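# Carry tube from window shelf bench to door rack

## Task

Take the tube from the shelved bench by the window and set it fully down into one of the holes of the tube rack on the shelved bench by the door. The task fails if the tube ever touches the floor, or if the robot falls over or is left tilted. Afterwards open the gripper and pull away, because a tube that stays put only thanks to the robot does not count.

## Robot and tools

Robot: a Rainbow Robotics RB-Y1 in a physics simulation. It has a wheeled base (two drive wheels plus two rear casters, 0.66 m long, 0.58 m wide, front edge 0.10 m ahead of the drive axle), a bending torso whose lower part (the leg) folds at ankle, knee and hip, a head with a camera, and a left and a right arm, each ending in a two-pad gripper with a wrist camera. The base cannot move sideways.

Frames. Base frame: origin on the floor midway between the drive wheels, x forward, y left, z up. The result reports chest (a spine point 0.08 m below the shoulders; its x is the facing direction, z up the spine), left_hand and right_hand in this frame. A hand point lies midway between its pads; the fingers point along the hand's -z and close along its x. Printed hand positions can be off, more so when the arm is stretched. base_odometry is the base frame as it was when the scene began; it only counts wheel turns, so slipping looks like travel. Heading is positive to the left, -3.142 to 3.142.

execute_actions. Argument actions: a list holding one action, or empty (empty just reports state and images). An action may contain base, joints or both, plus optional speeds and min_time_s; its parts start together. base holds exactly one key, each a relative offset from where the base last measured itself: translate_m, metres straight ahead (negative backs up), -3 to 3; rotate_rad, radians of on-the-spot turn, positive counter-clockwise seen from above, -3.2 to 3.2. A base move that would need more than 8.667 s at its top speed is refused. joints is one dictionary for the whole robot, keyed by joint name, each value an absolute target (radians, or metres for grippers). Ranges: torso_squat_rad 0 to 1.2 (larger lowers the level chest); torso_shift_rad -0.3 to 0.6 (positive pushes hips forward); torso_pitch_rad -0.2 to 1.4 (positive leans forward); torso_yaw_rad -1.5 to 1.5 (positive left). Torso combinations must also hold: squat+shift <= 1.52; squat-shift+pitch <= 1.57; shift+0.5 pitch-0.4 squat <= 0.7; shift+0.3 pitch-0.5 squat <= 0.39, otherwise the torso stops short with off_target. Per arm (left_ or right_ prefix): shoulder_pitch_rad -2.356 to 2.356 (0 hanging, negative swings forward and up); shoulder_roll_rad left 0 to 3.141, right -3.141 to 0 (away from the body lifts the arm sideways); shoulder_yaw_rad -2.094 to 2.094; elbow_rad -2.617 to 0.01 (0 straight, negative bends forward); forearm_roll_rad -3.141 to 3.141; wrist_pitch_rad -1.57 to 1.919 (negative tips the hand forward); hand_roll_rad -2.705 to 2.705; gripper_m 0 to 0.1, the gap between pads. On both arms positive yaw and roll turn to the left / counter-clockwise from above. head_pan_rad -0.523 to 0.523 (positive left, relative to chest); head_tilt_rad -0.35 to 1.57 (positive looks down). Tolerance for done is 0.02 rad, 0.004 m for grippers. speeds caps translate_m (0.05 to 0.4 m/s) or rotate_rad (0.1 to 1.509 rad/s) for that action. min_time_s (0.1 to 8) sets a minimum duration for arm and head motions. cameras lists head_camera, left_wrist_camera, right_wrist_camera or all; omitted means all, [] means none. Any unknown key, name or out-of-range number refuses the whole call and nothing moves.

wait: seconds, 0 to 10; the robot keeps its last commands and you get state and images. zoom_image: camera plus region [x0, y0, x1, y1] in pixels of that camera's latest full image, at most 504 by 504. finished_scene: scene number; it ends the scene for good once your last command has been held, and reports success.

Results. A pictures line names the images in order. joint_positions gives current values. base_status and joint_status tell how each commanded motion ended: done; off_target (resting away from target, may still push); contact_stop (hit something firm); time_out; stopped_with_arm (torso halted because an arm had a contact_stop); limit_stop_at_<name>, e.g. limit_stop_at_own_body from the self-collision guard, or limit_stop_at_motor_heat. A contact_stop, time_out or stopped_with_arm halts the whole group (torso, or all joints of that arm) and they hold where they stopped. joint command not followed, with a cause line, means an arm's targets were withheld by the arm-collision check; joints then read not_followed and may be retried later. on_its_own describes uncommanded parts; held at is the target, not the position. A base done only means the wheels turned. Joints left out of an action may still be driving to earlier targets.

Grasping: command an opening at least 0.005 m narrower than the tube; off_target on the gripper then means it is holding.

Cautions. Keep the tube off the floor. Never let the arms strike or squeeze each other, grippers included. The base keeps driving into furniture and may keep pushing; a bent leg can stick out ahead of the base and the torso can shove the robot backward unseen. After any stop, back off in a separate action, arms first, then torso. Too much weight far forward can tip the robot. Contact torque at a joint's load limit (shoulders 63, elbow 32.4, wrist joints 22.5 N m) freezes everything for 10 s; hot motors (warning from 65 °C, fault at 80 °C) brake the arm. Objects may get a small random push. The robot holds its last command while you compose replies. Slams, drops and hard pushes are penalised.

Each tool is called after ">>>" by a JSON object that holds its "fn" and its "kwargs", one argument or row to a line.

## Session

>>> {"fn": "execute_actions", "kwargs": {
  "actions": []
}}

Scene clock: 0.00 s.
base_odometry: x=+0.000 y=+0.000 heading=+0.000 (m, m, rad; odometry frame)
base_status: not commanded
joint_positions: torso_squat_rad=+0.350 torso_shift_rad=-0.001 torso_pitch_rad=-0.001 torso_yaw_rad=+0.000 left_shoulder_pitch_rad=-0.030 left_shoulder_roll_rad=+0.016 left_shoulder_yaw_rad=+0.017 left_elbow_rad=-0.206 left_forearm_roll_rad=-0.016 left_wrist_pitch_rad=-0.015 left_hand_roll_rad=+0.009 left_gripper_m=+0.099 right_shoulder_pitch_rad=+0.004 right_shoulder_roll_rad=-0.017 right_shoulder_yaw_rad=-0.032 right_elbow_rad=-0.285 right_forearm_roll_rad=+0.000 right_wrist_pitch_rad=-0.001 right_hand_roll_rad=-0.009 right_gripper_m=+0.100 head_pan_rad=+0.000 head_tilt_rad=+0.399
joint_status: not commanded
chest: x=-0.2291 y=-0.0007 z=+1.2474 quat_wxyz=(+1.000, +0.001, +0.000, +0.000) (m; base frame)
left_hand: x=-0.1033 y=+0.2325 z=+0.5732 quat_wxyz=(+0.992, +0.009, -0.125, -0.001) (m; base frame)
right_hand: x=-0.0930 y=-0.2372 z=+0.5754 quat_wxyz=(+0.990, -0.010, -0.141, -0.020) (m; base frame)
pictures: head_camera, left_wrist_camera, right_wrist_camera
Images, in order (width x height): head_camera 896x504, left_wrist_camera 644x364, right_wrist_camera 644x364.

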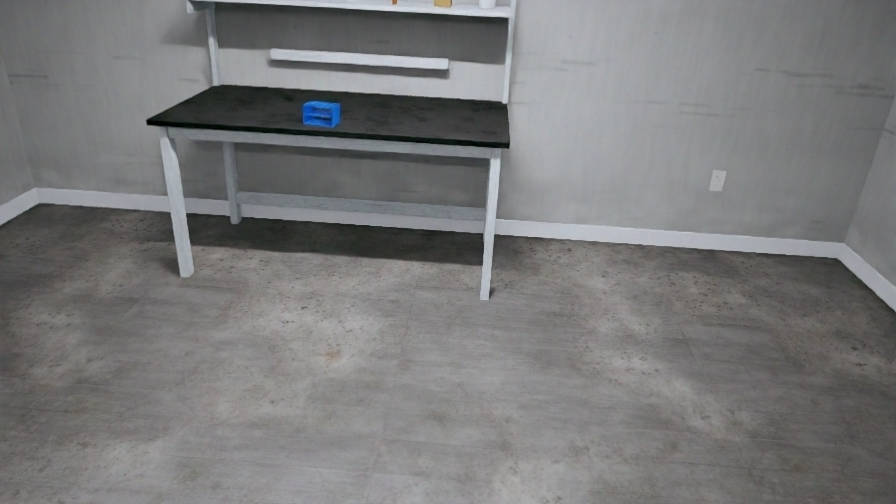

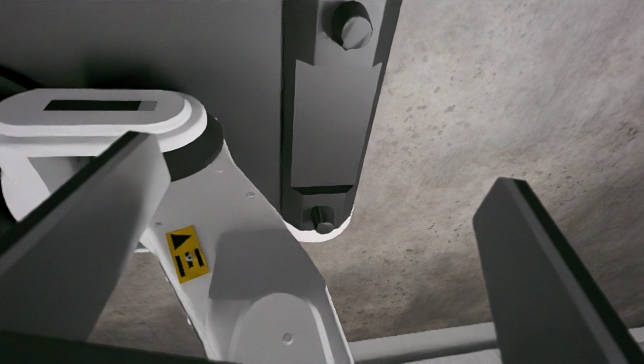

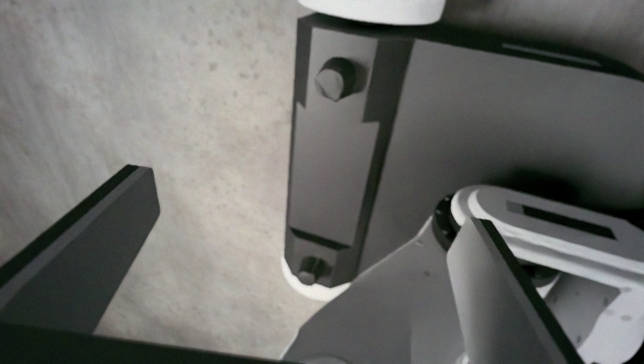

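Rack is here. Find the other bench.

>>> {"fn": "execute_actions", "kwargs": {
  "actions": [
    {"base":{"rotate_rad":3.0},"joints":{"head_tilt_rad":0.25}}
  ],
  "cameras": ["head_camera"]
}}

Scene clock: 8.63 s.
base_odometry: x=+0.000 y=+0.000 heading=+2.999 (m, m, rad; odometry frame)
base_status: done
joint_positions: torso_squat_rad=+0.350 torso_shift_rad=-0.001 torso_pitch_rad=-0.001 torso_yaw_rad=+0.000 left_shoulder_pitch_rad=-0.030 left_shoulder_roll_rad=+0.016 left_shoulder_yaw_rad=+0.017 left_elbow_rad=-0.206 left_forearm_roll_rad=-0.016 left_wrist_pitch_rad=-0.015 left_hand_roll_rad=+0.009 left_gripper_m=+0.099 right_shoulder_pitch_rad=+0.004 right_shoulder_roll_rad=-0.017 right_shoulder_yaw_rad=-0.032 right_elbow_rad=-0.285 right_forearm_roll_rad=+0.000 right_wrist_pitch_rad=-0.001 right_hand_roll_rad=-0.009 right_gripper_m=+0.100 head_pan_rad=+0.000 head_tilt_rad=+0.250
joint_status: all done
chest: x=-0.2291 y=-0.0007 z=+1.2474 quat_wxyz=(+1.000, +0.001, +0.000, +0.000) (m; base frame)
left_hand: x=-0.1033 y=+0.2325 z=+0.5733 quat_wxyz=(+0.992, +0.009, -0.125, -0.001) (m; base frame)
right_hand: x=-0.0930 y=-0.2372 z=+0.5754 quat_wxyz=(+0.990, -0.010, -0.141, -0.020) (m; base frame)
pictures: head_camera
Images, in order (width x height): head_camera 896x504.

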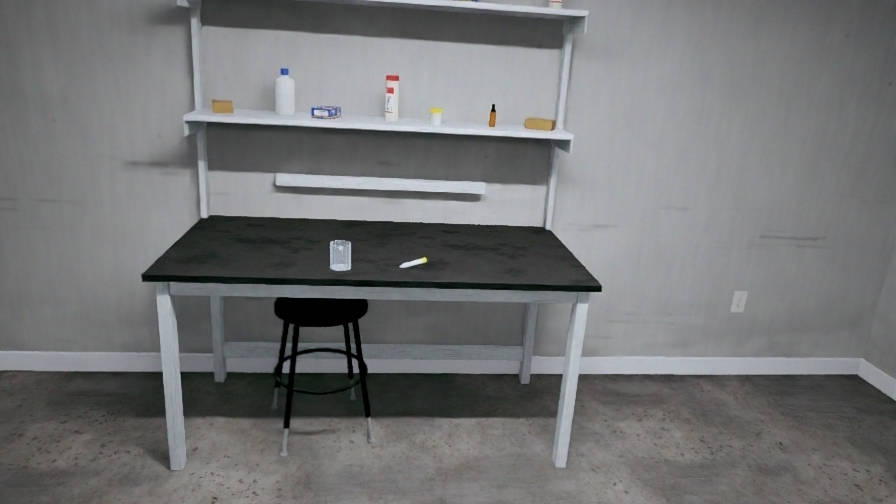

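>>> {"fn": "execute_actions", "kwargs": {
  "actions": [
    {"base":{"translate_m":1.6},"joints":{"head_tilt_rad":0.8,"right_shoulder_pitch_rad":-0.9,"right_elbow_rad":-1.3,"right_wrist_pitch_rad":0.9}}
  ]
}}

Scene clock: 17.80 s.
base_odometry: x=-1.584 y=+0.226 heading=+3.000 (m, m, rad; odometry frame)
base_status: done
joint_positions: torso_squat_rad=+0.350 torso_shift_rad=-0.001 torso_pitch_rad=-0.001 torso_yaw_rad=+0.000 left_shoulder_pitch_rad=-0.030 left_shoulder_roll_rad=+0.016 left_shoulder_yaw_rad=+0.017 left_elbow_rad=-0.206 left_forearm_roll_rad=-0.016 left_wrist_pitch_rad=-0.015 left_hand_roll_rad=+0.009 left_gripper_m=+0.099 right_shoulder_pitch_rad=-0.900 right_shoulder_roll_rad=-0.017 right_shoulder_yaw_rad=-0.032 right_elbow_rad=-1.300 right_forearm_roll_rad=+0.000 right_wrist_pitch_rad=+0.900 right_hand_roll_rad=-0.009 right_gripper_m=+0.100 head_pan_rad=+0.000 head_tilt_rad=+0.800
joint_status: all done
chest: x=-0.2291 y=-0.0007 z=+1.2474 quat_wxyz=(+1.000, +0.000, +0.000, +0.000) (m; base frame)
left_hand: x=-0.1033 y=+0.2325 z=+0.5732 quat_wxyz=(+0.992, +0.009, -0.125, -0.001) (m; base frame)
right_hand: x=+0.4315 y=-0.0734 z=+1.2044 quat_wxyz=(+0.803, +0.028, -0.582, +0.125) (m; base frame)
pictures: head_camera, left_wrist_camera, right_wrist_camera
Images, in order (width x height): head_camera 896x504, left_wrist_camera 644x364, right_wrist_camera 644x364.

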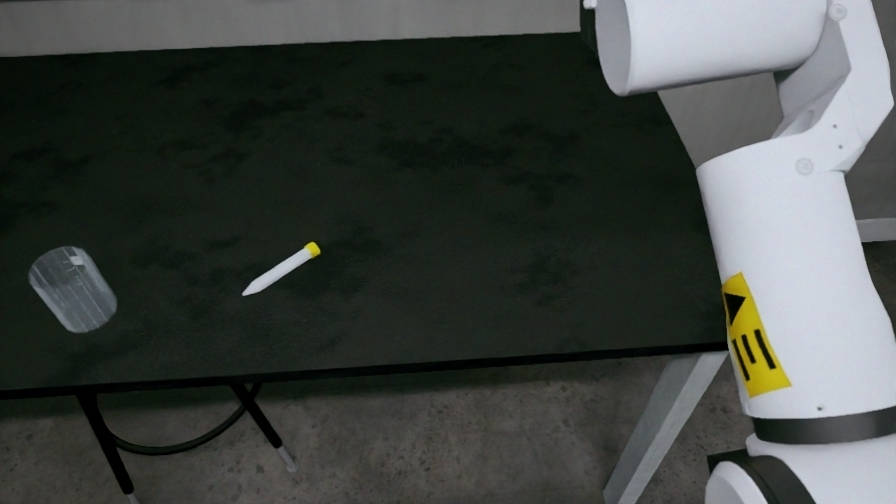

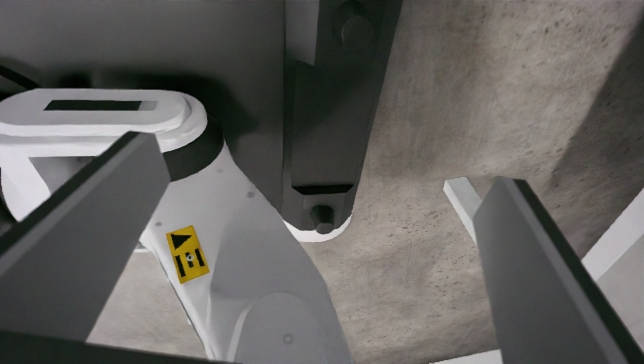

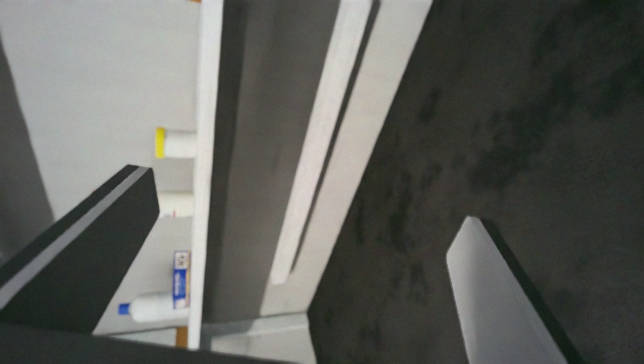

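>>> {"fn": "execute_actions", "kwargs": {
  "actions": [
    {"joints":{"right_shoulder_pitch_rad":0,"right_elbow_rad":-0.25,"right_wrist_pitch_rad":0,"left_shoulder_pitch_rad":-0.9,"left_elbow_rad":-0.7,"left_wrist_pitch_rad":1.6}}
  ]
}}

Scene clock: 22.17 s.
base_odometry: x=-1.584 y=+0.226 heading=+3.000 (m, m, rad; odometry frame)
base_status: not commanded
joint_positions: torso_squat_rad=+0.350 torso_shift_rad=-0.001 torso_pitch_rad=-0.001 torso_yaw_rad=+0.000 left_shoulder_pitch_rad=-0.901 left_shoulder_roll_rad=+0.016 left_shoulder_yaw_rad=+0.017 left_elbow_rad=-0.700 left_forearm_roll_rad=-0.016 left_wrist_pitch_rad=+1.600 left_hand_roll_rad=+0.009 left_gripper_m=+0.099 right_shoulder_pitch_rad=+0.000 right_shoulder_roll_rad=-0.017 right_shoulder_yaw_rad=-0.032 right_elbow_rad=-0.250 right_forearm_roll_rad=+0.000 right_wrist_pitch_rad=+0.000 right_hand_roll_rad=-0.009 right_gripper_m=+0.100 head_pan_rad=+0.000 head_tilt_rad=+0.800
joint_status: all done
chest: x=-0.2291 y=-0.0007 z=+1.2474 quat_wxyz=(+1.000, +0.001, +0.000, +0.000) (m; base frame)
left_hand: x=+0.2373 y=+0.1576 z=+0.9009 quat_wxyz=(+0.990, +0.072, +0.021, -0.118) (m; base frame)
right_hand: x=-0.1076 y=-0.2365 z=+0.5723 quat_wxyz=(+0.992, -0.009, -0.125, -0.020) (m; base frame)
pictures: head_camera, left_wrist_camera, right_wrist_camera
Images, in order (width x height): head_camera 896x504, left_wrist_camera 644x364, right_wrist_camera 644x364.

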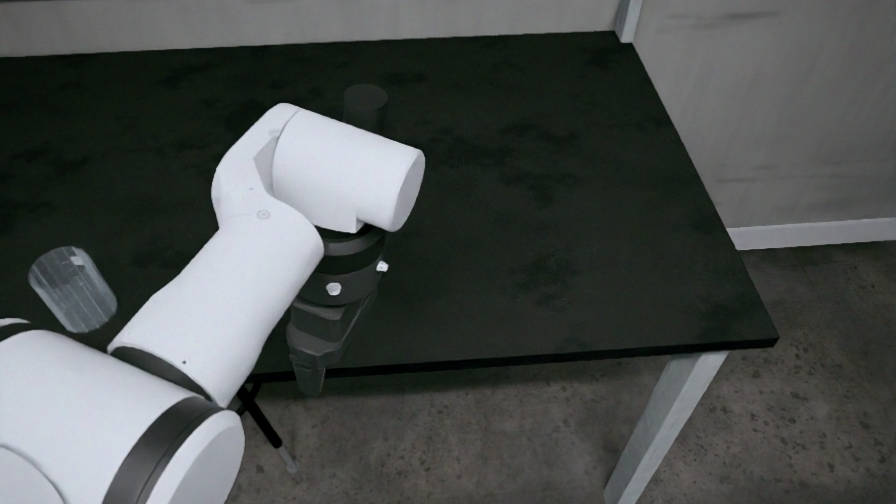

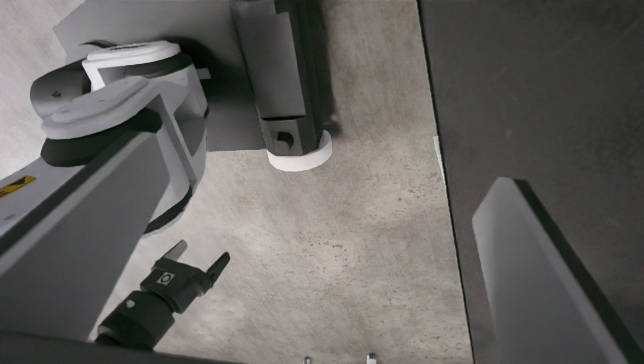

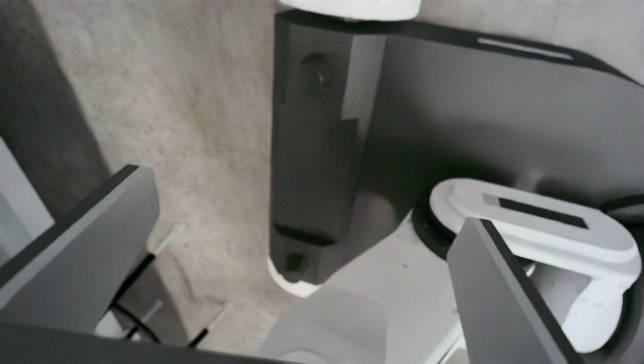

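>>> {"fn": "execute_actions", "kwargs": {
  "actions": [
    {"base":{"translate_m":0.12},"joints":{"left_shoulder_pitch_rad":-1.3,"left_elbow_rad":-0.4,"left_wrist_pitch_rad":1.7,"left_shoulder_roll_rad":0.2}}
  ],
  "cameras": ["head_camera","left_wrist_camera"]
}}

Scene clock: 29.60 s.
base_odometry: x=-1.703 y=+0.243 heading=+3.001 (m, m, rad; odometry frame)
base_status: done
joint_positions: torso_squat_rad=+0.350 torso_shift_rad=-0.001 torso_pitch_rad=-0.001 torso_yaw_rad=+0.000 left_shoulder_pitch_rad=-1.300 left_shoulder_roll_rad=+0.200 left_shoulder_yaw_rad=+0.017 left_elbow_rad=-0.400 left_forearm_roll_rad=-0.016 left_wrist_pitch_rad=+1.700 left_hand_roll_rad=+0.009 left_gripper_m=+0.099 right_shoulder_pitch_rad=+0.000 right_shoulder_roll_rad=-0.017 right_shoulder_yaw_rad=-0.032 right_elbow_rad=-0.250 right_forearm_roll_rad=+0.000 right_wrist_pitch_rad=+0.000 right_hand_roll_rad=-0.009 right_gripper_m=+0.100 head_pan_rad=+0.000 head_tilt_rad=+0.800
joint_status: all done
chest: x=-0.2291 y=-0.0007 z=+1.2474 quat_wxyz=(+1.000, +0.001, +0.000, +0.000) (m; base frame)
left_hand: x=+0.2973 y=+0.2320 z=+1.0448 quat_wxyz=(+0.986, +0.154, +0.011, -0.063) (m; base frame)
right_hand: x=-0.1072 y=-0.2365 z=+0.5724 quat_wxyz=(+0.992, -0.009, -0.125, -0.019) (m; base frame)
pictures: head_camera, left_wrist_camera
Images, in order (width x height): head_camera 896x504, left_wrist_camera 644x364.

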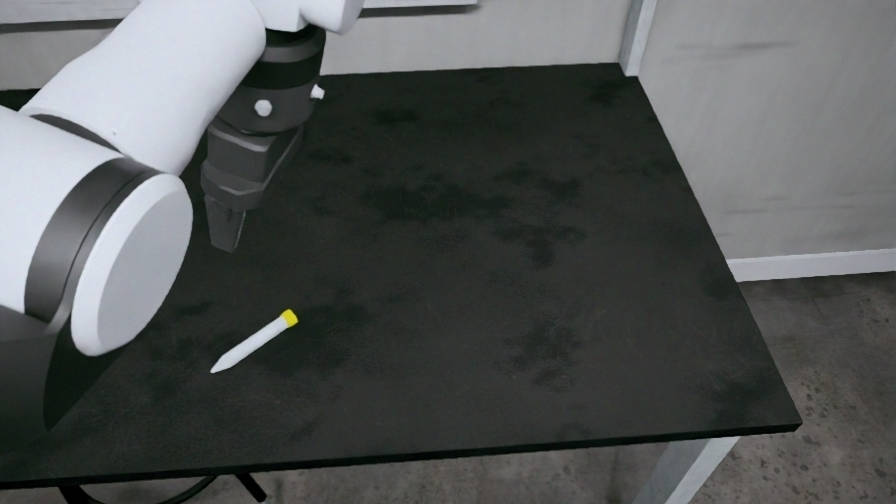

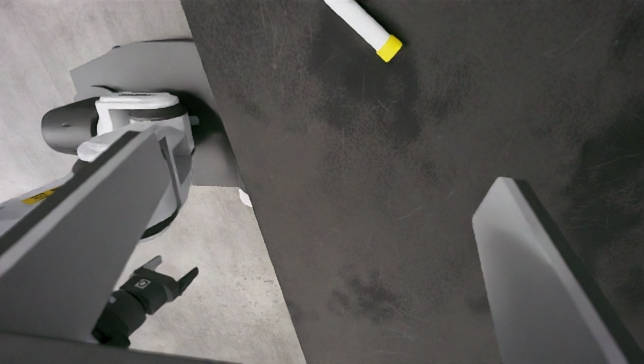

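>>> {"fn": "execute_actions", "kwargs": {
  "actions": [
    {"joints":{"left_shoulder_pitch_rad":-1.15,"left_wrist_pitch_rad":1.55,"left_shoulder_roll_rad":0.4,"left_hand_roll_rad":0.9}}
  ],
  "cameras": ["head_camera","left_wrist_camera"]
}}

Scene clock: 34.17 s.
base_odometry: x=-1.703 y=+0.243 heading=+3.001 (m, m, rad; odometry frame)
base_status: not commanded
joint_positions: torso_squat_rad=+0.350 torso_shift_rad=-0.001 torso_pitch_rad=-0.001 torso_yaw_rad=+0.000 left_shoulder_pitch_rad=-1.150 left_shoulder_roll_rad=+0.400 left_shoulder_yaw_rad=+0.017 left_elbow_rad=-0.400 left_forearm_roll_rad=-0.016 left_wrist_pitch_rad=+1.550 left_hand_roll_rad=+0.900 left_gripper_m=+0.099 right_shoulder_pitch_rad=+0.000 right_shoulder_roll_rad=-0.017 right_shoulder_yaw_rad=-0.032 right_elbow_rad=-0.250 right_forearm_roll_rad=+0.000 right_wrist_pitch_rad=+0.000 right_hand_roll_rad=-0.009 right_gripper_m=+0.100 head_pan_rad=+0.000 head_tilt_rad=+0.800
joint_status: all done
chest: x=-0.2291 y=-0.0007 z=+1.2474 quat_wxyz=(+1.000, +0.001, +0.000, +0.000) (m; base frame)
left_hand: x=+0.2903 y=+0.3710 z=+1.0101 quat_wxyz=(+0.873, +0.164, -0.085, +0.451) (m; base frame)
right_hand: x=-0.1073 y=-0.2365 z=+0.5723 quat_wxyz=(+0.992, -0.009, -0.125, -0.019) (m; base frame)
pictures: head_camera, left_wrist_camera
Images, in order (width x height): head_camera 896x504, left_wrist_camera 644x364.

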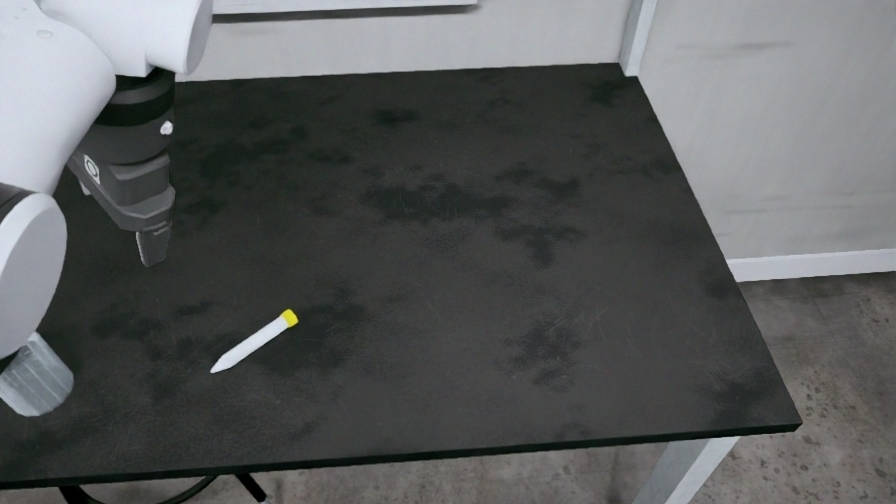

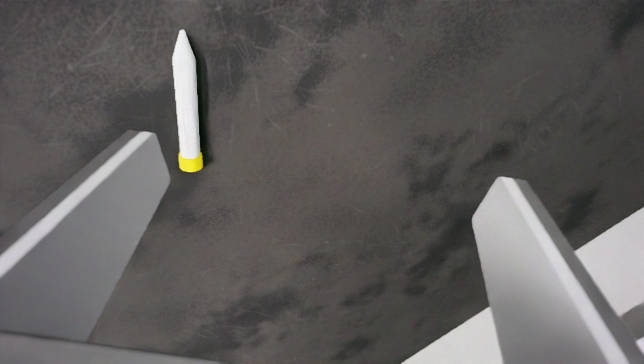

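>>> {"fn": "execute_actions", "kwargs": {
  "actions": [
    {"base":{"translate_m":-0.12},"joints":{"left_shoulder_pitch_rad":-1.08,"left_wrist_pitch_rad":1.48}}
  ],
  "cameras": ["left_wrist_camera"]
}}

Scene clock: 38.53 s.
base_odometry: x=-1.584 y=+0.226 heading=+2.999 (m, m, rad; odometry frame)
base_status: done
joint_positions: torso_squat_rad=+0.350 torso_shift_rad=-0.001 torso_pitch_rad=-0.001 torso_yaw_rad=+0.000 left_shoulder_pitch_rad=-1.080 left_shoulder_roll_rad=+0.400 left_shoulder_yaw_rad=+0.017 left_elbow_rad=-0.400 left_forearm_roll_rad=-0.016 left_wrist_pitch_rad=+1.480 left_hand_roll_rad=+0.900 left_gripper_m=+0.099 right_shoulder_pitch_rad=+0.000 right_shoulder_roll_rad=-0.017 right_shoulder_yaw_rad=-0.032 right_elbow_rad=-0.250 right_forearm_roll_rad=+0.000 right_wrist_pitch_rad=+0.000 right_hand_roll_rad=-0.009 right_gripper_m=+0.100 head_pan_rad=+0.000 head_tilt_rad=+0.800
joint_status: all done
chest: x=-0.2291 y=-0.0007 z=+1.2474 quat_wxyz=(+1.000, +0.001, +0.000, +0.000) (m; base frame)
left_hand: x=+0.2806 y=+0.3841 z=+0.9765 quat_wxyz=(+0.873, +0.166, -0.086, +0.450) (m; base frame)
right_hand: x=-0.1073 y=-0.2365 z=+0.5723 quat_wxyz=(+0.992, -0.009, -0.125, -0.019) (m; base frame)
pictures: left_wrist_camera
Images, in order (width x height): left_wrist_camera 644x364.

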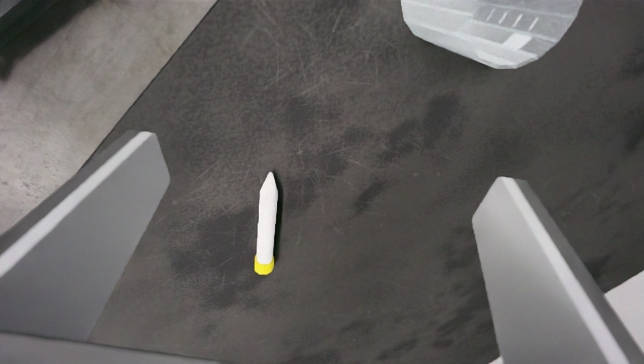

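>>> {"fn": "execute_actions", "kwargs": {
  "actions": [
    {"base":{"translate_m":-0.07},"joints":{"torso_squat_rad":0.55}}
  ],
  "cameras": ["left_wrist_camera","head_camera"]
}}

Scene clock: 43.10 s.
base_odometry: x=-1.515 y=+0.216 heading=+2.999 (m, m, rad; odometry frame)
base_status: done
joint_positions: torso_squat_rad=+0.550 torso_shift_rad=-0.001 torso_pitch_rad=-0.001 torso_yaw_rad=+0.000 left_shoulder_pitch_rad=-1.080 left_shoulder_roll_rad=+0.400 left_shoulder_yaw_rad=+0.017 left_elbow_rad=-0.400 left_forearm_roll_rad=-0.016 left_wrist_pitch_rad=+1.480 left_hand_roll_rad=+0.900 left_gripper_m=+0.099 right_shoulder_pitch_rad=+0.000 right_shoulder_roll_rad=-0.017 right_shoulder_yaw_rad=-0.032 right_elbow_rad=-0.250 right_forearm_roll_rad=+0.000 right_wrist_pitch_rad=+0.000 right_hand_roll_rad=-0.009 right_gripper_m=+0.100 head_pan_rad=+0.000 head_tilt_rad=+0.800
joint_status: all done
chest: x=-0.2291 y=-0.0007 z=+1.1867 quat_wxyz=(+1.000, +0.001, +0.000, +0.000) (m; base frame)
left_hand: x=+0.2807 y=+0.3842 z=+0.9158 quat_wxyz=(+0.873, +0.166, -0.086, +0.450) (m; base frame)
right_hand: x=-0.1073 y=-0.2365 z=+0.5116 quat_wxyz=(+0.992, -0.009, -0.125, -0.020) (m; base frame)
pictures: head_camera, left_wrist_camera
Images, in order (width x height): head_camera 896x504, left_wrist_camera 644x364.

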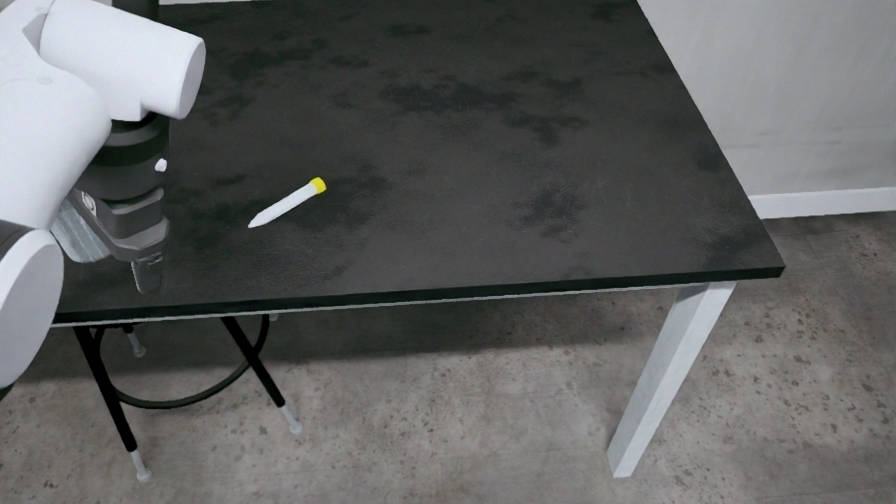

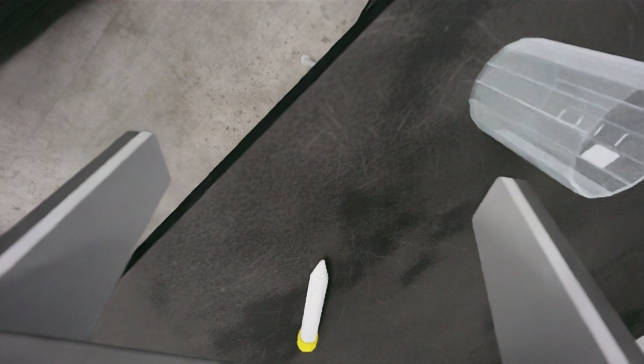

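>>> {"fn": "execute_actions", "kwargs": {
  "actions": [
    {"base":{"translate_m":0.1},"joints":{"left_shoulder_roll_rad":0.25}}
  ],
  "cameras": ["left_wrist_camera","head_camera"]
}}

Scene clock: 48.23 s.
base_odometry: x=-1.614 y=+0.230 heading=+3.000 (m, m, rad; odometry frame)
base_status: done
joint_positions: torso_squat_rad=+0.550 torso_shift_rad=-0.001 torso_pitch_rad=-0.001 torso_yaw_rad=+0.000 left_shoulder_pitch_rad=-1.080 left_shoulder_roll_rad=+0.250 left_shoulder_yaw_rad=+0.017 left_elbow_rad=-0.400 left_forearm_roll_rad=-0.016 left_wrist_pitch_rad=+1.480 left_hand_roll_rad=+0.900 left_gripper_m=+0.099 right_shoulder_pitch_rad=+0.000 right_shoulder_roll_rad=-0.017 right_shoulder_yaw_rad=-0.032 right_elbow_rad=-0.250 right_forearm_roll_rad=+0.000 right_wrist_pitch_rad=+0.000 right_hand_roll_rad=-0.009 right_gripper_m=+0.100 head_pan_rad=+0.000 head_tilt_rad=+0.800
joint_status: all done
chest: x=-0.2290 y=-0.0007 z=+1.1867 quat_wxyz=(+1.000, +0.001, +0.000, +0.000) (m; base frame)
left_hand: x=+0.2790 y=+0.2947 z=+0.8841 quat_wxyz=(+0.907, +0.140, -0.060, +0.394) (m; base frame)
right_hand: x=-0.1072 y=-0.2365 z=+0.5117 quat_wxyz=(+0.992, -0.009, -0.125, -0.019) (m; base frame)
pictures: head_camera, left_wrist_camera
Images, in order (width x height): head_camera 896x504, left_wrist_camera 644x364.

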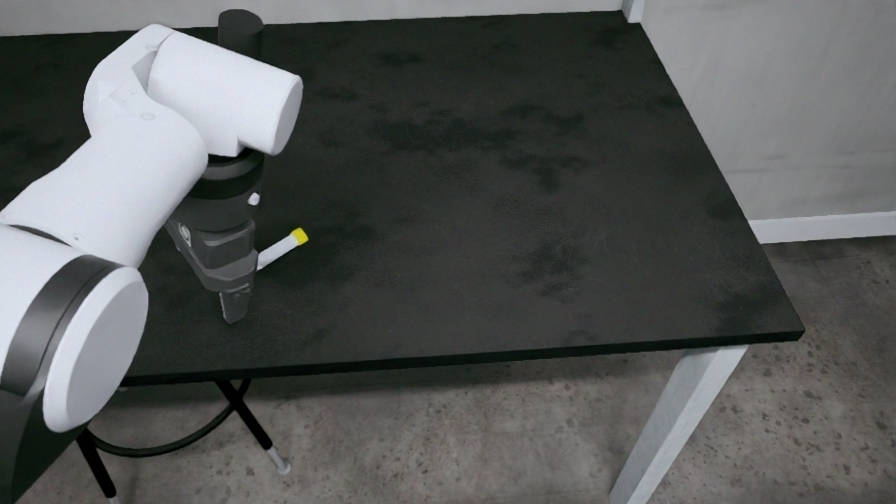

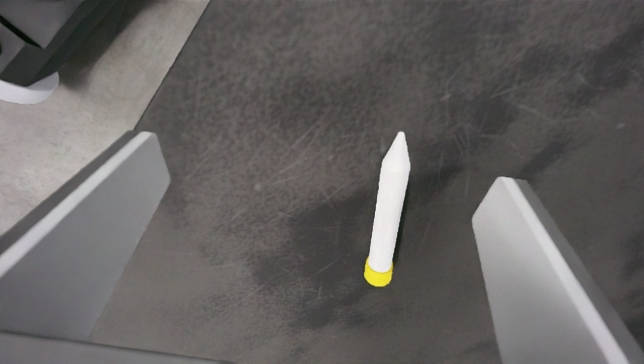

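>>> {"fn": "execute_actions", "kwargs": {
  "actions": [
    {"base":{"translate_m":0.04},"joints":{"torso_squat_rad":0.68}}
  ],
  "cameras": ["left_wrist_camera"]
}}

>>> {"fn": "execute_actions", "kwargs": {
  "actions": [
    {"joints":{"left_gripper_m":0.005}}
  ],
  "cameras": ["left_wrist_camera"]
}}

Scene clock: 53.20 s.
base_odometry: x=-1.654 y=+0.236 heading=+3.001 (m, m, rad; odometry frame)
base_status: done
joint_positions: torso_squat_rad=+0.680 torso_shift_rad=-0.001 torso_pitch_rad=-0.001 torso_yaw_rad=+0.000 left_shoulder_pitch_rad=-1.080 left_shoulder_roll_rad=+0.250 left_shoulder_yaw_rad=+0.017 left_elbow_rad=-0.400 left_forearm_roll_rad=-0.016 left_wrist_pitch_rad=+1.480 left_hand_roll_rad=+0.900 left_gripper_m=+0.099 right_shoulder_pitch_rad=+0.000 right_shoulder_roll_rad=-0.017 right_shoulder_yaw_rad=-0.032 right_elbow_rad=-0.250 right_forearm_roll_rad=+0.000 right_wrist_pitch_rad=+0.000 right_hand_roll_rad=-0.009 right_gripper_m=+0.100 head_pan_rad=+0.000 head_tilt_rad=+0.800
joint_status: all done
chest: x=-0.2290 y=-0.0006 z=+1.1342 quat_wxyz=(+1.000, +0.001, +0.000, +0.000) (m; base frame)
left_hand: x=+0.2790 y=+0.2948 z=+0.8317 quat_wxyz=(+0.907, +0.139, -0.060, +0.394) (m; base frame)
right_hand: x=-0.1071 y=-0.2365 z=+0.4592 quat_wxyz=(+0.992, -0.009, -0.125, -0.019) (m; base frame)
pictures: left_wrist_camera
Images, in order (width x height): left_wrist_camera 644x364.

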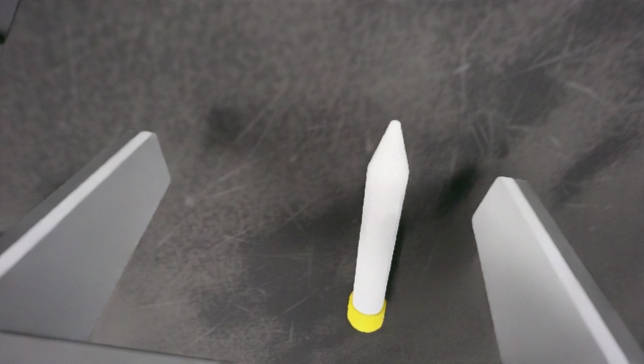

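Scene clock: 54.63 s.
base_odometry: x=-1.654 y=+0.236 heading=+3.001 (m, m, rad; odometry frame)
base_status: not commanded
joint_positions: torso_squat_rad=+0.680 torso_shift_rad=-0.001 torso_pitch_rad=-0.001 torso_yaw_rad=+0.000 left_shoulder_pitch_rad=-1.080 left_shoulder_roll_rad=+0.250 left_shoulder_yaw_rad=+0.017 left_elbow_rad=-0.400 left_forearm_roll_rad=-0.016 left_wrist_pitch_rad=+1.480 left_hand_roll_rad=+0.900 left_gripper_m=+0.005 right_shoulder_pitch_rad=+0.000 right_shoulder_roll_rad=-0.017 right_shoulder_yaw_rad=-0.032 right_elbow_rad=-0.250 right_forearm_roll_rad=+0.000 right_wrist_pitch_rad=+0.000 right_hand_roll_rad=-0.009 right_gripper_m=+0.100 head_pan_rad=+0.000 head_tilt_rad=+0.800
joint_status: all done
chest: x=-0.2290 y=-0.0006 z=+1.1342 quat_wxyz=(+1.000, +0.001, +0.000, +0.000) (m; base frame)
left_hand: x=+0.2790 y=+0.2948 z=+0.8317 quat_wxyz=(+0.907, +0.139, -0.060, +0.394) (m; base frame)
right_hand: x=-0.1071 y=-0.2365 z=+0.4592 quat_wxyz=(+0.992, -0.009, -0.125, -0.019) (m; base frame)
pictures: left_wrist_camera
Images, in order (width x height): left_wrist_camera 644x364.

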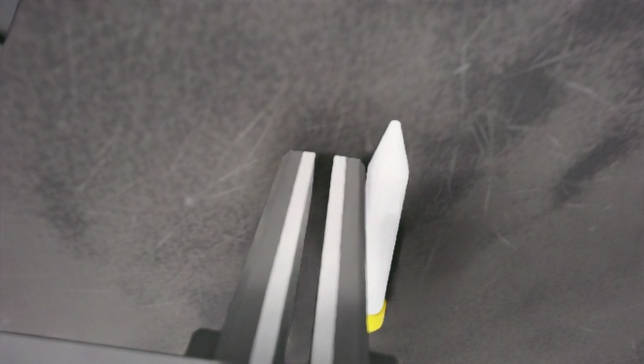

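Too high; lower more.

>>> {"fn": "execute_actions", "kwargs": {
  "actions": [
    {"joints":{"left_gripper_m":0.1}}
  ],
  "cameras": []
}}

>>> {"fn": "execute_actions", "kwargs": {
  "actions": [
    {"joints":{"torso_squat_rad":0.8}}
  ],
  "cameras": ["left_wrist_camera"]
}}

>>> {"fn": "execute_actions", "kwargs": {
  "actions": [
    {"joints":{"left_gripper_m":0.005}}
  ],
  "cameras": ["left_wrist_camera"]
}}

Scene clock: 59.03 s.
base_odometry: x=-1.654 y=+0.236 heading=+3.001 (m, m, rad; odometry frame)
base_status: not commanded
joint_positions: torso_squat_rad=+0.680 torso_shift_rad=-0.001 torso_pitch_rad=-0.001 torso_yaw_rad=+0.000 left_shoulder_pitch_rad=-1.080 left_shoulder_roll_rad=+0.250 left_shoulder_yaw_rad=+0.017 left_elbow_rad=-0.400 left_forearm_roll_rad=-0.016 left_wrist_pitch_rad=+1.480 left_hand_roll_rad=+0.900 left_gripper_m=+0.099 right_shoulder_pitch_rad=+0.000 right_shoulder_roll_rad=-0.017 right_shoulder_yaw_rad=-0.032 right_elbow_rad=-0.250 right_forearm_roll_rad=+0.000 right_wrist_pitch_rad=+0.000 right_hand_roll_rad=-0.009 right_gripper_m=+0.100 head_pan_rad=+0.000 head_tilt_rad=+0.800
joint_status: all done
chest: x=-0.2290 y=-0.0006 z=+1.1342 quat_wxyz=(+1.000, +0.001, +0.000, +0.000) (m; base frame)
left_hand: x=+0.2790 y=+0.2948 z=+0.8317 quat_wxyz=(+0.907, +0.139, -0.060, +0.394) (m; base frame)
right_hand: x=-0.1071 y=-0.2365 z=+0.4592 quat_wxyz=(+0.992, -0.009, -0.125, -0.019) (m; base frame)
pictures: none
No camera images: the call's "cameras" was empty. Leave "cameras" out to get every camera's image.

Scene clock: 60.37 s.
base_odometry: x=-1.654 y=+0.236 heading=+3.002 (m, m, rad; odometry frame)
base_status: not commanded
joint_positions: torso_squat_rad=+0.747 torso_shift_rad=-0.003 torso_pitch_rad=-0.005 torso_yaw_rad=+0.000 left_shoulder_pitch_rad=-1.085 left_shoulder_roll_rad=+0.252 left_shoulder_yaw_rad=+0.017 left_elbow_rad=-0.402 left_forearm_roll_rad=-0.017 left_wrist_pitch_rad=+1.481 left_hand_roll_rad=+0.900 left_gripper_m=+0.099 right_shoulder_pitch_rad=+0.000 right_shoulder_roll_rad=-0.017 right_shoulder_yaw_rad=-0.032 right_elbow_rad=-0.250 right_forearm_roll_rad=+0.000 right_wrist_pitch_rad=+0.000 right_hand_roll_rad=-0.009 right_gripper_m=+0.100 head_pan_rad=+0.000 head_tilt_rad=+0.800
joint_status: torso_squat_rad contact_stop (moved +0.067 of +0.120)
on_its_own: torso_squat_rad is held at +0.747, not at your +0.800, since a contact_stop
chest: x=-0.2312 y=-0.0009 z=+1.1037 quat_wxyz=(+1.000, +0.001, -0.003, +0.000) (m; base frame)
left_hand: x=+0.2804 y=+0.2948 z=+0.8069 quat_wxyz=(+0.906, +0.138, -0.065, +0.394) (m; base frame)
right_hand: x=-0.1063 y=-0.2363 z=+0.4291 quat_wxyz=(+0.992, -0.009, -0.127, -0.019) (m; base frame)
pictures: left_wrist_camera
Images, in order (width x height): left_wrist_camera 644x364.

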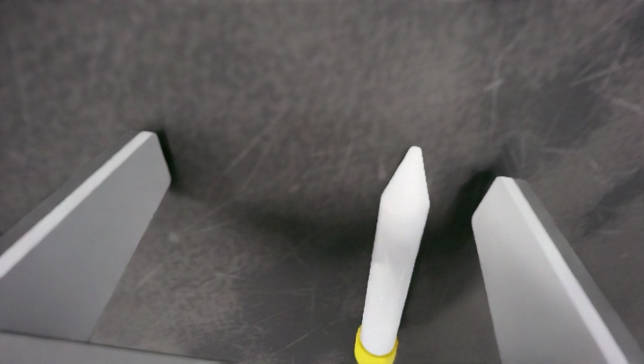

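not run: a stop came earlier in this reply.

>>> {"fn": "execute_actions", "kwargs": {
  "actions": [
    {"joints":{"torso_squat_rad":0.735,"left_gripper_m":0.005}}
  ],
  "cameras": ["left_wrist_camera"]
}}

Scene clock: 64.03 s.
base_odometry: x=-1.654 y=+0.236 heading=+3.001 (m, m, rad; odometry frame)
base_status: not commanded
joint_positions: torso_squat_rad=+0.735 torso_shift_rad=-0.002 torso_pitch_rad=-0.004 torso_yaw_rad=+0.000 left_shoulder_pitch_rad=-1.081 left_shoulder_roll_rad=+0.250 left_shoulder_yaw_rad=+0.017 left_elbow_rad=-0.400 left_forearm_roll_rad=-0.016 left_wrist_pitch_rad=+1.480 left_hand_roll_rad=+0.900 left_gripper_m=+0.005 right_shoulder_pitch_rad=+0.000 right_shoulder_roll_rad=-0.017 right_shoulder_yaw_rad=-0.032 right_elbow_rad=-0.250 right_forearm_roll_rad=+0.000 right_wrist_pitch_rad=+0.000 right_hand_roll_rad=-0.009 right_gripper_m=+0.100 head_pan_rad=+0.000 head_tilt_rad=+0.800
joint_status: all done
chest: x=-0.2304 y=-0.0007 z=+1.1092 quat_wxyz=(+1.000, +0.001, -0.002, +0.000) (m; base frame)
left_hand: x=+0.2786 y=+0.2950 z=+0.8085 quat_wxyz=(+0.906, +0.139, -0.062, +0.394) (m; base frame)
right_hand: x=-0.1066 y=-0.2365 z=+0.4345 quat_wxyz=(+0.992, -0.009, -0.127, -0.019) (m; base frame)
pictures: left_wrist_camera
Images, in order (width x height): left_wrist_camera 644x364.

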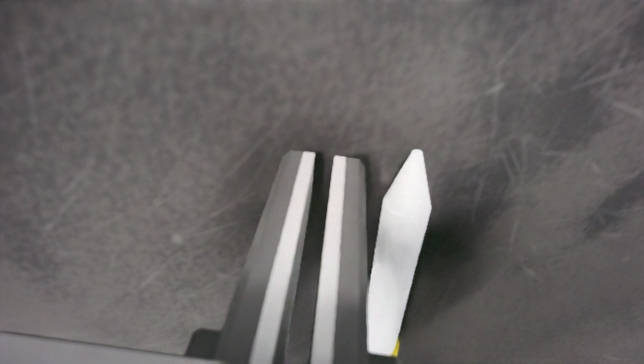

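>>> {"fn": "execute_actions", "kwargs": {
  "actions": [
    {"joints":{"torso_squat_rad":0.6,"left_gripper_m":0.1,"left_forearm_roll_rad":0.3}}
  ],
  "cameras": ["left_wrist_camera"]
}}

Scene clock: 69.80 s.
base_odometry: x=-1.654 y=+0.236 heading=+3.001 (m, m, rad; odometry frame)
base_status: not commanded
joint_positions: torso_squat_rad=+0.600 torso_shift_rad=-0.002 torso_pitch_rad=-0.004 torso_yaw_rad=+0.000 left_shoulder_pitch_rad=-1.080 left_shoulder_roll_rad=+0.250 left_shoulder_yaw_rad=+0.017 left_elbow_rad=-0.400 left_forearm_roll_rad=+0.300 left_wrist_pitch_rad=+1.480 left_hand_roll_rad=+0.900 left_gripper_m=+0.099 right_shoulder_pitch_rad=+0.000 right_shoulder_roll_rad=-0.017 right_shoulder_yaw_rad=-0.032 right_elbow_rad=-0.250 right_forearm_roll_rad=+0.000 right_wrist_pitch_rad=+0.000 right_hand_roll_rad=-0.009 right_gripper_m=+0.100 head_pan_rad=+0.000 head_tilt_rad=+0.800
joint_status: all done
chest: x=-0.2305 y=-0.0007 z=+1.1677 quat_wxyz=(+1.000, +0.001, -0.002, +0.000) (m; base frame)
left_hand: x=+0.2737 y=+0.2235 z=+0.8561 quat_wxyz=(+0.911, +0.000, +0.010, +0.413) (m; base frame)
right_hand: x=-0.1068 y=-0.2365 z=+0.4930 quat_wxyz=(+0.992, -0.009, -0.127, -0.019) (m; base frame)
pictures: left_wrist_camera
Images, in order (width x height): left_wrist_camera 644x364.

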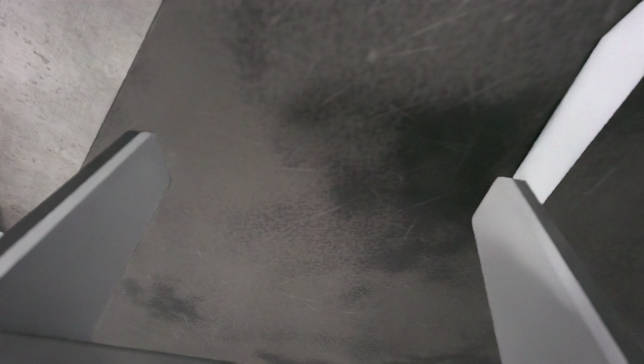

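>>> {"fn": "execute_actions", "kwargs": {
  "actions": [
    {"base":{"rotate_rad":0.22},"joints":{"left_hand_roll_rad":0.68}}
  ],
  "cameras": ["left_wrist_camera"]
}}

Scene clock: 73.97 s.
base_odometry: x=-1.654 y=+0.236 heading=-3.062 (m, m, rad; odometry frame)
base_status: done
joint_positions: torso_squat_rad=+0.600 torso_shift_rad=-0.002 torso_pitch_rad=-0.004 torso_yaw_rad=+0.000 left_shoulder_pitch_rad=-1.080 left_shoulder_roll_rad=+0.250 left_shoulder_yaw_rad=+0.017 left_elbow_rad=-0.400 left_forearm_roll_rad=+0.300 left_wrist_pitch_rad=+1.480 left_hand_roll_rad=+0.680 left_gripper_m=+0.099 right_shoulder_pitch_rad=+0.000 right_shoulder_roll_rad=-0.017 right_shoulder_yaw_rad=-0.032 right_elbow_rad=-0.250 right_forearm_roll_rad=+0.000 right_wrist_pitch_rad=+0.000 right_hand_roll_rad=-0.009 right_gripper_m=+0.100 head_pan_rad=+0.000 head_tilt_rad=+0.800
joint_status: all done
chest: x=-0.2305 y=-0.0007 z=+1.1677 quat_wxyz=(+1.000, +0.001, -0.002, +0.000) (m; base frame)
left_hand: x=+0.2737 y=+0.2235 z=+0.8561 quat_wxyz=(+0.950, -0.002, +0.010, +0.311) (m; base frame)
right_hand: x=-0.1068 y=-0.2365 z=+0.4930 quat_wxyz=(+0.992, -0.009, -0.127, -0.019) (m; base frame)
pictures: left_wrist_camera
Images, in order (width x height): left_wrist_camera 644x364.

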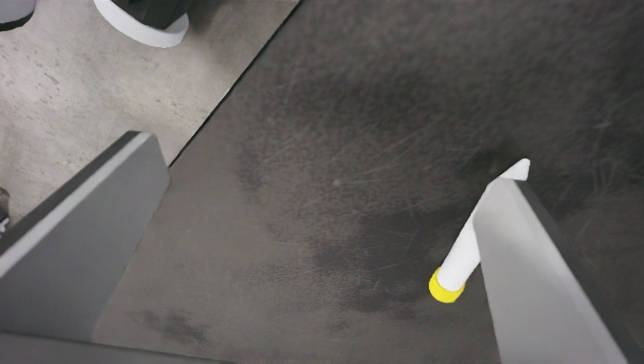

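>>> {"fn": "execute_actions", "kwargs": {
  "actions": [
    {"base":{"translate_m":0.06},"joints":{"left_hand_roll_rad":0.4}}
  ],
  "cameras": ["left_wrist_camera"]
}}

Scene clock: 78.03 s.
base_odometry: x=-1.714 y=+0.231 heading=-3.061 (m, m, rad; odometry frame)
base_status: done
joint_positions: torso_squat_rad=+0.600 torso_shift_rad=-0.002 torso_pitch_rad=-0.004 torso_yaw_rad=+0.000 left_shoulder_pitch_rad=-1.080 left_shoulder_roll_rad=+0.250 left_shoulder_yaw_rad=+0.017 left_elbow_rad=-0.400 left_forearm_roll_rad=+0.300 left_wrist_pitch_rad=+1.480 left_hand_roll_rad=+0.400 left_gripper_m=+0.099 right_shoulder_pitch_rad=+0.000 right_shoulder_roll_rad=-0.017 right_shoulder_yaw_rad=-0.032 right_elbow_rad=-0.250 right_forearm_roll_rad=+0.000 right_wrist_pitch_rad=+0.000 right_hand_roll_rad=-0.009 right_gripper_m=+0.100 head_pan_rad=+0.000 head_tilt_rad=+0.800
joint_status: all done
chest: x=-0.2305 y=-0.0006 z=+1.1677 quat_wxyz=(+1.000, +0.001, -0.002, +0.000) (m; base frame)
left_hand: x=+0.2737 y=+0.2235 z=+0.8560 quat_wxyz=(+0.985, -0.003, +0.010, +0.175) (m; base frame)
right_hand: x=-0.1067 y=-0.2365 z=+0.4930 quat_wxyz=(+0.992, -0.009, -0.127, -0.019) (m; base frame)
pictures: left_wrist_camera
Images, in order (width x height): left_wrist_camera 644x364.

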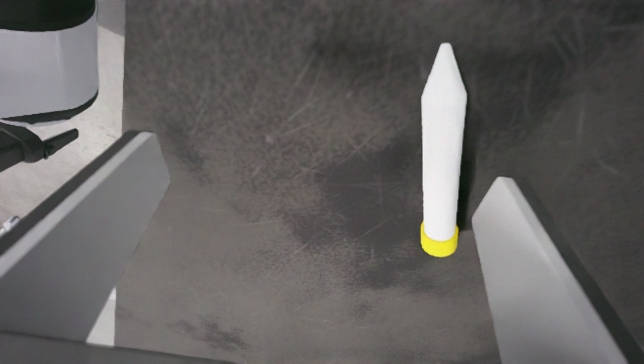

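>>> {"fn": "execute_actions", "kwargs": {
  "actions": [
    {"base":{"translate_m":0.03},"joints":{"torso_squat_rad":0.74}}
  ],
  "cameras": ["left_wrist_camera"]
}}

>>> {"fn": "execute_actions", "kwargs": {
  "actions": [
    {"joints":{"left_gripper_m":0.005}}
  ],
  "cameras": ["left_wrist_camera"]
}}

Scene clock: 86.20 s.
base_odometry: x=-1.744 y=+0.228 heading=-3.060 (m, m, rad; odometry frame)
base_status: done
joint_positions: torso_squat_rad=+0.740 torso_shift_rad=-0.003 torso_pitch_rad=-0.004 torso_yaw_rad=+0.000 left_shoulder_pitch_rad=-1.081 left_shoulder_roll_rad=+0.250 left_shoulder_yaw_rad=+0.017 left_elbow_rad=-0.400 left_forearm_roll_rad=+0.300 left_wrist_pitch_rad=+1.480 left_hand_roll_rad=+0.400 left_gripper_m=+0.099 right_shoulder_pitch_rad=+0.000 right_shoulder_roll_rad=-0.017 right_shoulder_yaw_rad=-0.032 right_elbow_rad=-0.250 right_forearm_roll_rad=+0.000 right_wrist_pitch_rad=+0.000 right_hand_roll_rad=-0.009 right_gripper_m=+0.100 head_pan_rad=+0.000 head_tilt_rad=+0.800
joint_status: all done
chest: x=-0.2305 y=-0.0006 z=+1.1068 quat_wxyz=(+1.000, +0.001, -0.002, +0.000) (m; base frame)
left_hand: x=+0.2740 y=+0.2235 z=+0.7956 quat_wxyz=(+0.985, -0.003, +0.009, +0.175) (m; base frame)
right_hand: x=-0.1065 y=-0.2365 z=+0.4322 quat_wxyz=(+0.992, -0.009, -0.127, -0.019) (m; base frame)
pictures: left_wrist_camera
Images, in order (width x height): left_wrist_camera 644x364.

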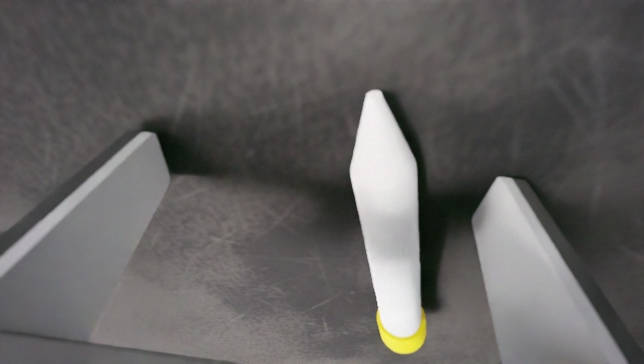

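Scene clock: 87.63 s.
base_odometry: x=-1.744 y=+0.228 heading=-3.060 (m, m, rad; odometry frame)
base_status: not commanded
joint_positions: torso_squat_rad=+0.740 torso_shift_rad=-0.003 torso_pitch_rad=-0.004 torso_yaw_rad=+0.000 left_shoulder_pitch_rad=-1.081 left_shoulder_roll_rad=+0.250 left_shoulder_yaw_rad=+0.017 left_elbow_rad=-0.400 left_forearm_roll_rad=+0.300 left_wrist_pitch_rad=+1.480 left_hand_roll_rad=+0.400 left_gripper_m=+0.015 right_shoulder_pitch_rad=+0.000 right_shoulder_roll_rad=-0.017 right_shoulder_yaw_rad=-0.032 right_elbow_rad=-0.250 right_forearm_roll_rad=+0.000 right_wrist_pitch_rad=+0.000 right_hand_roll_rad=-0.009 right_gripper_m=+0.100 head_pan_rad=+0.000 head_tilt_rad=+0.800
joint_status: left_gripper_m off_target (ended at +0.015, target +0.005)
chest: x=-0.2305 y=-0.0006 z=+1.1068 quat_wxyz=(+1.000, +0.001, -0.002, +0.000) (m; base frame)
left_hand: x=+0.2740 y=+0.2235 z=+0.7955 quat_wxyz=(+0.985, -0.003, +0.009, +0.175) (m; base frame)
right_hand: x=-0.1065 y=-0.2365 z=+0.4322 quat_wxyz=(+0.992, -0.009, -0.127, -0.019) (m; base frame)
pictures: left_wrist_camera
Images, in order (width x height): left_wrist_camera 644x364.

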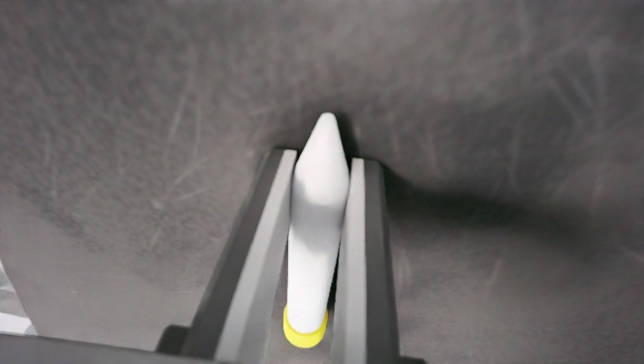

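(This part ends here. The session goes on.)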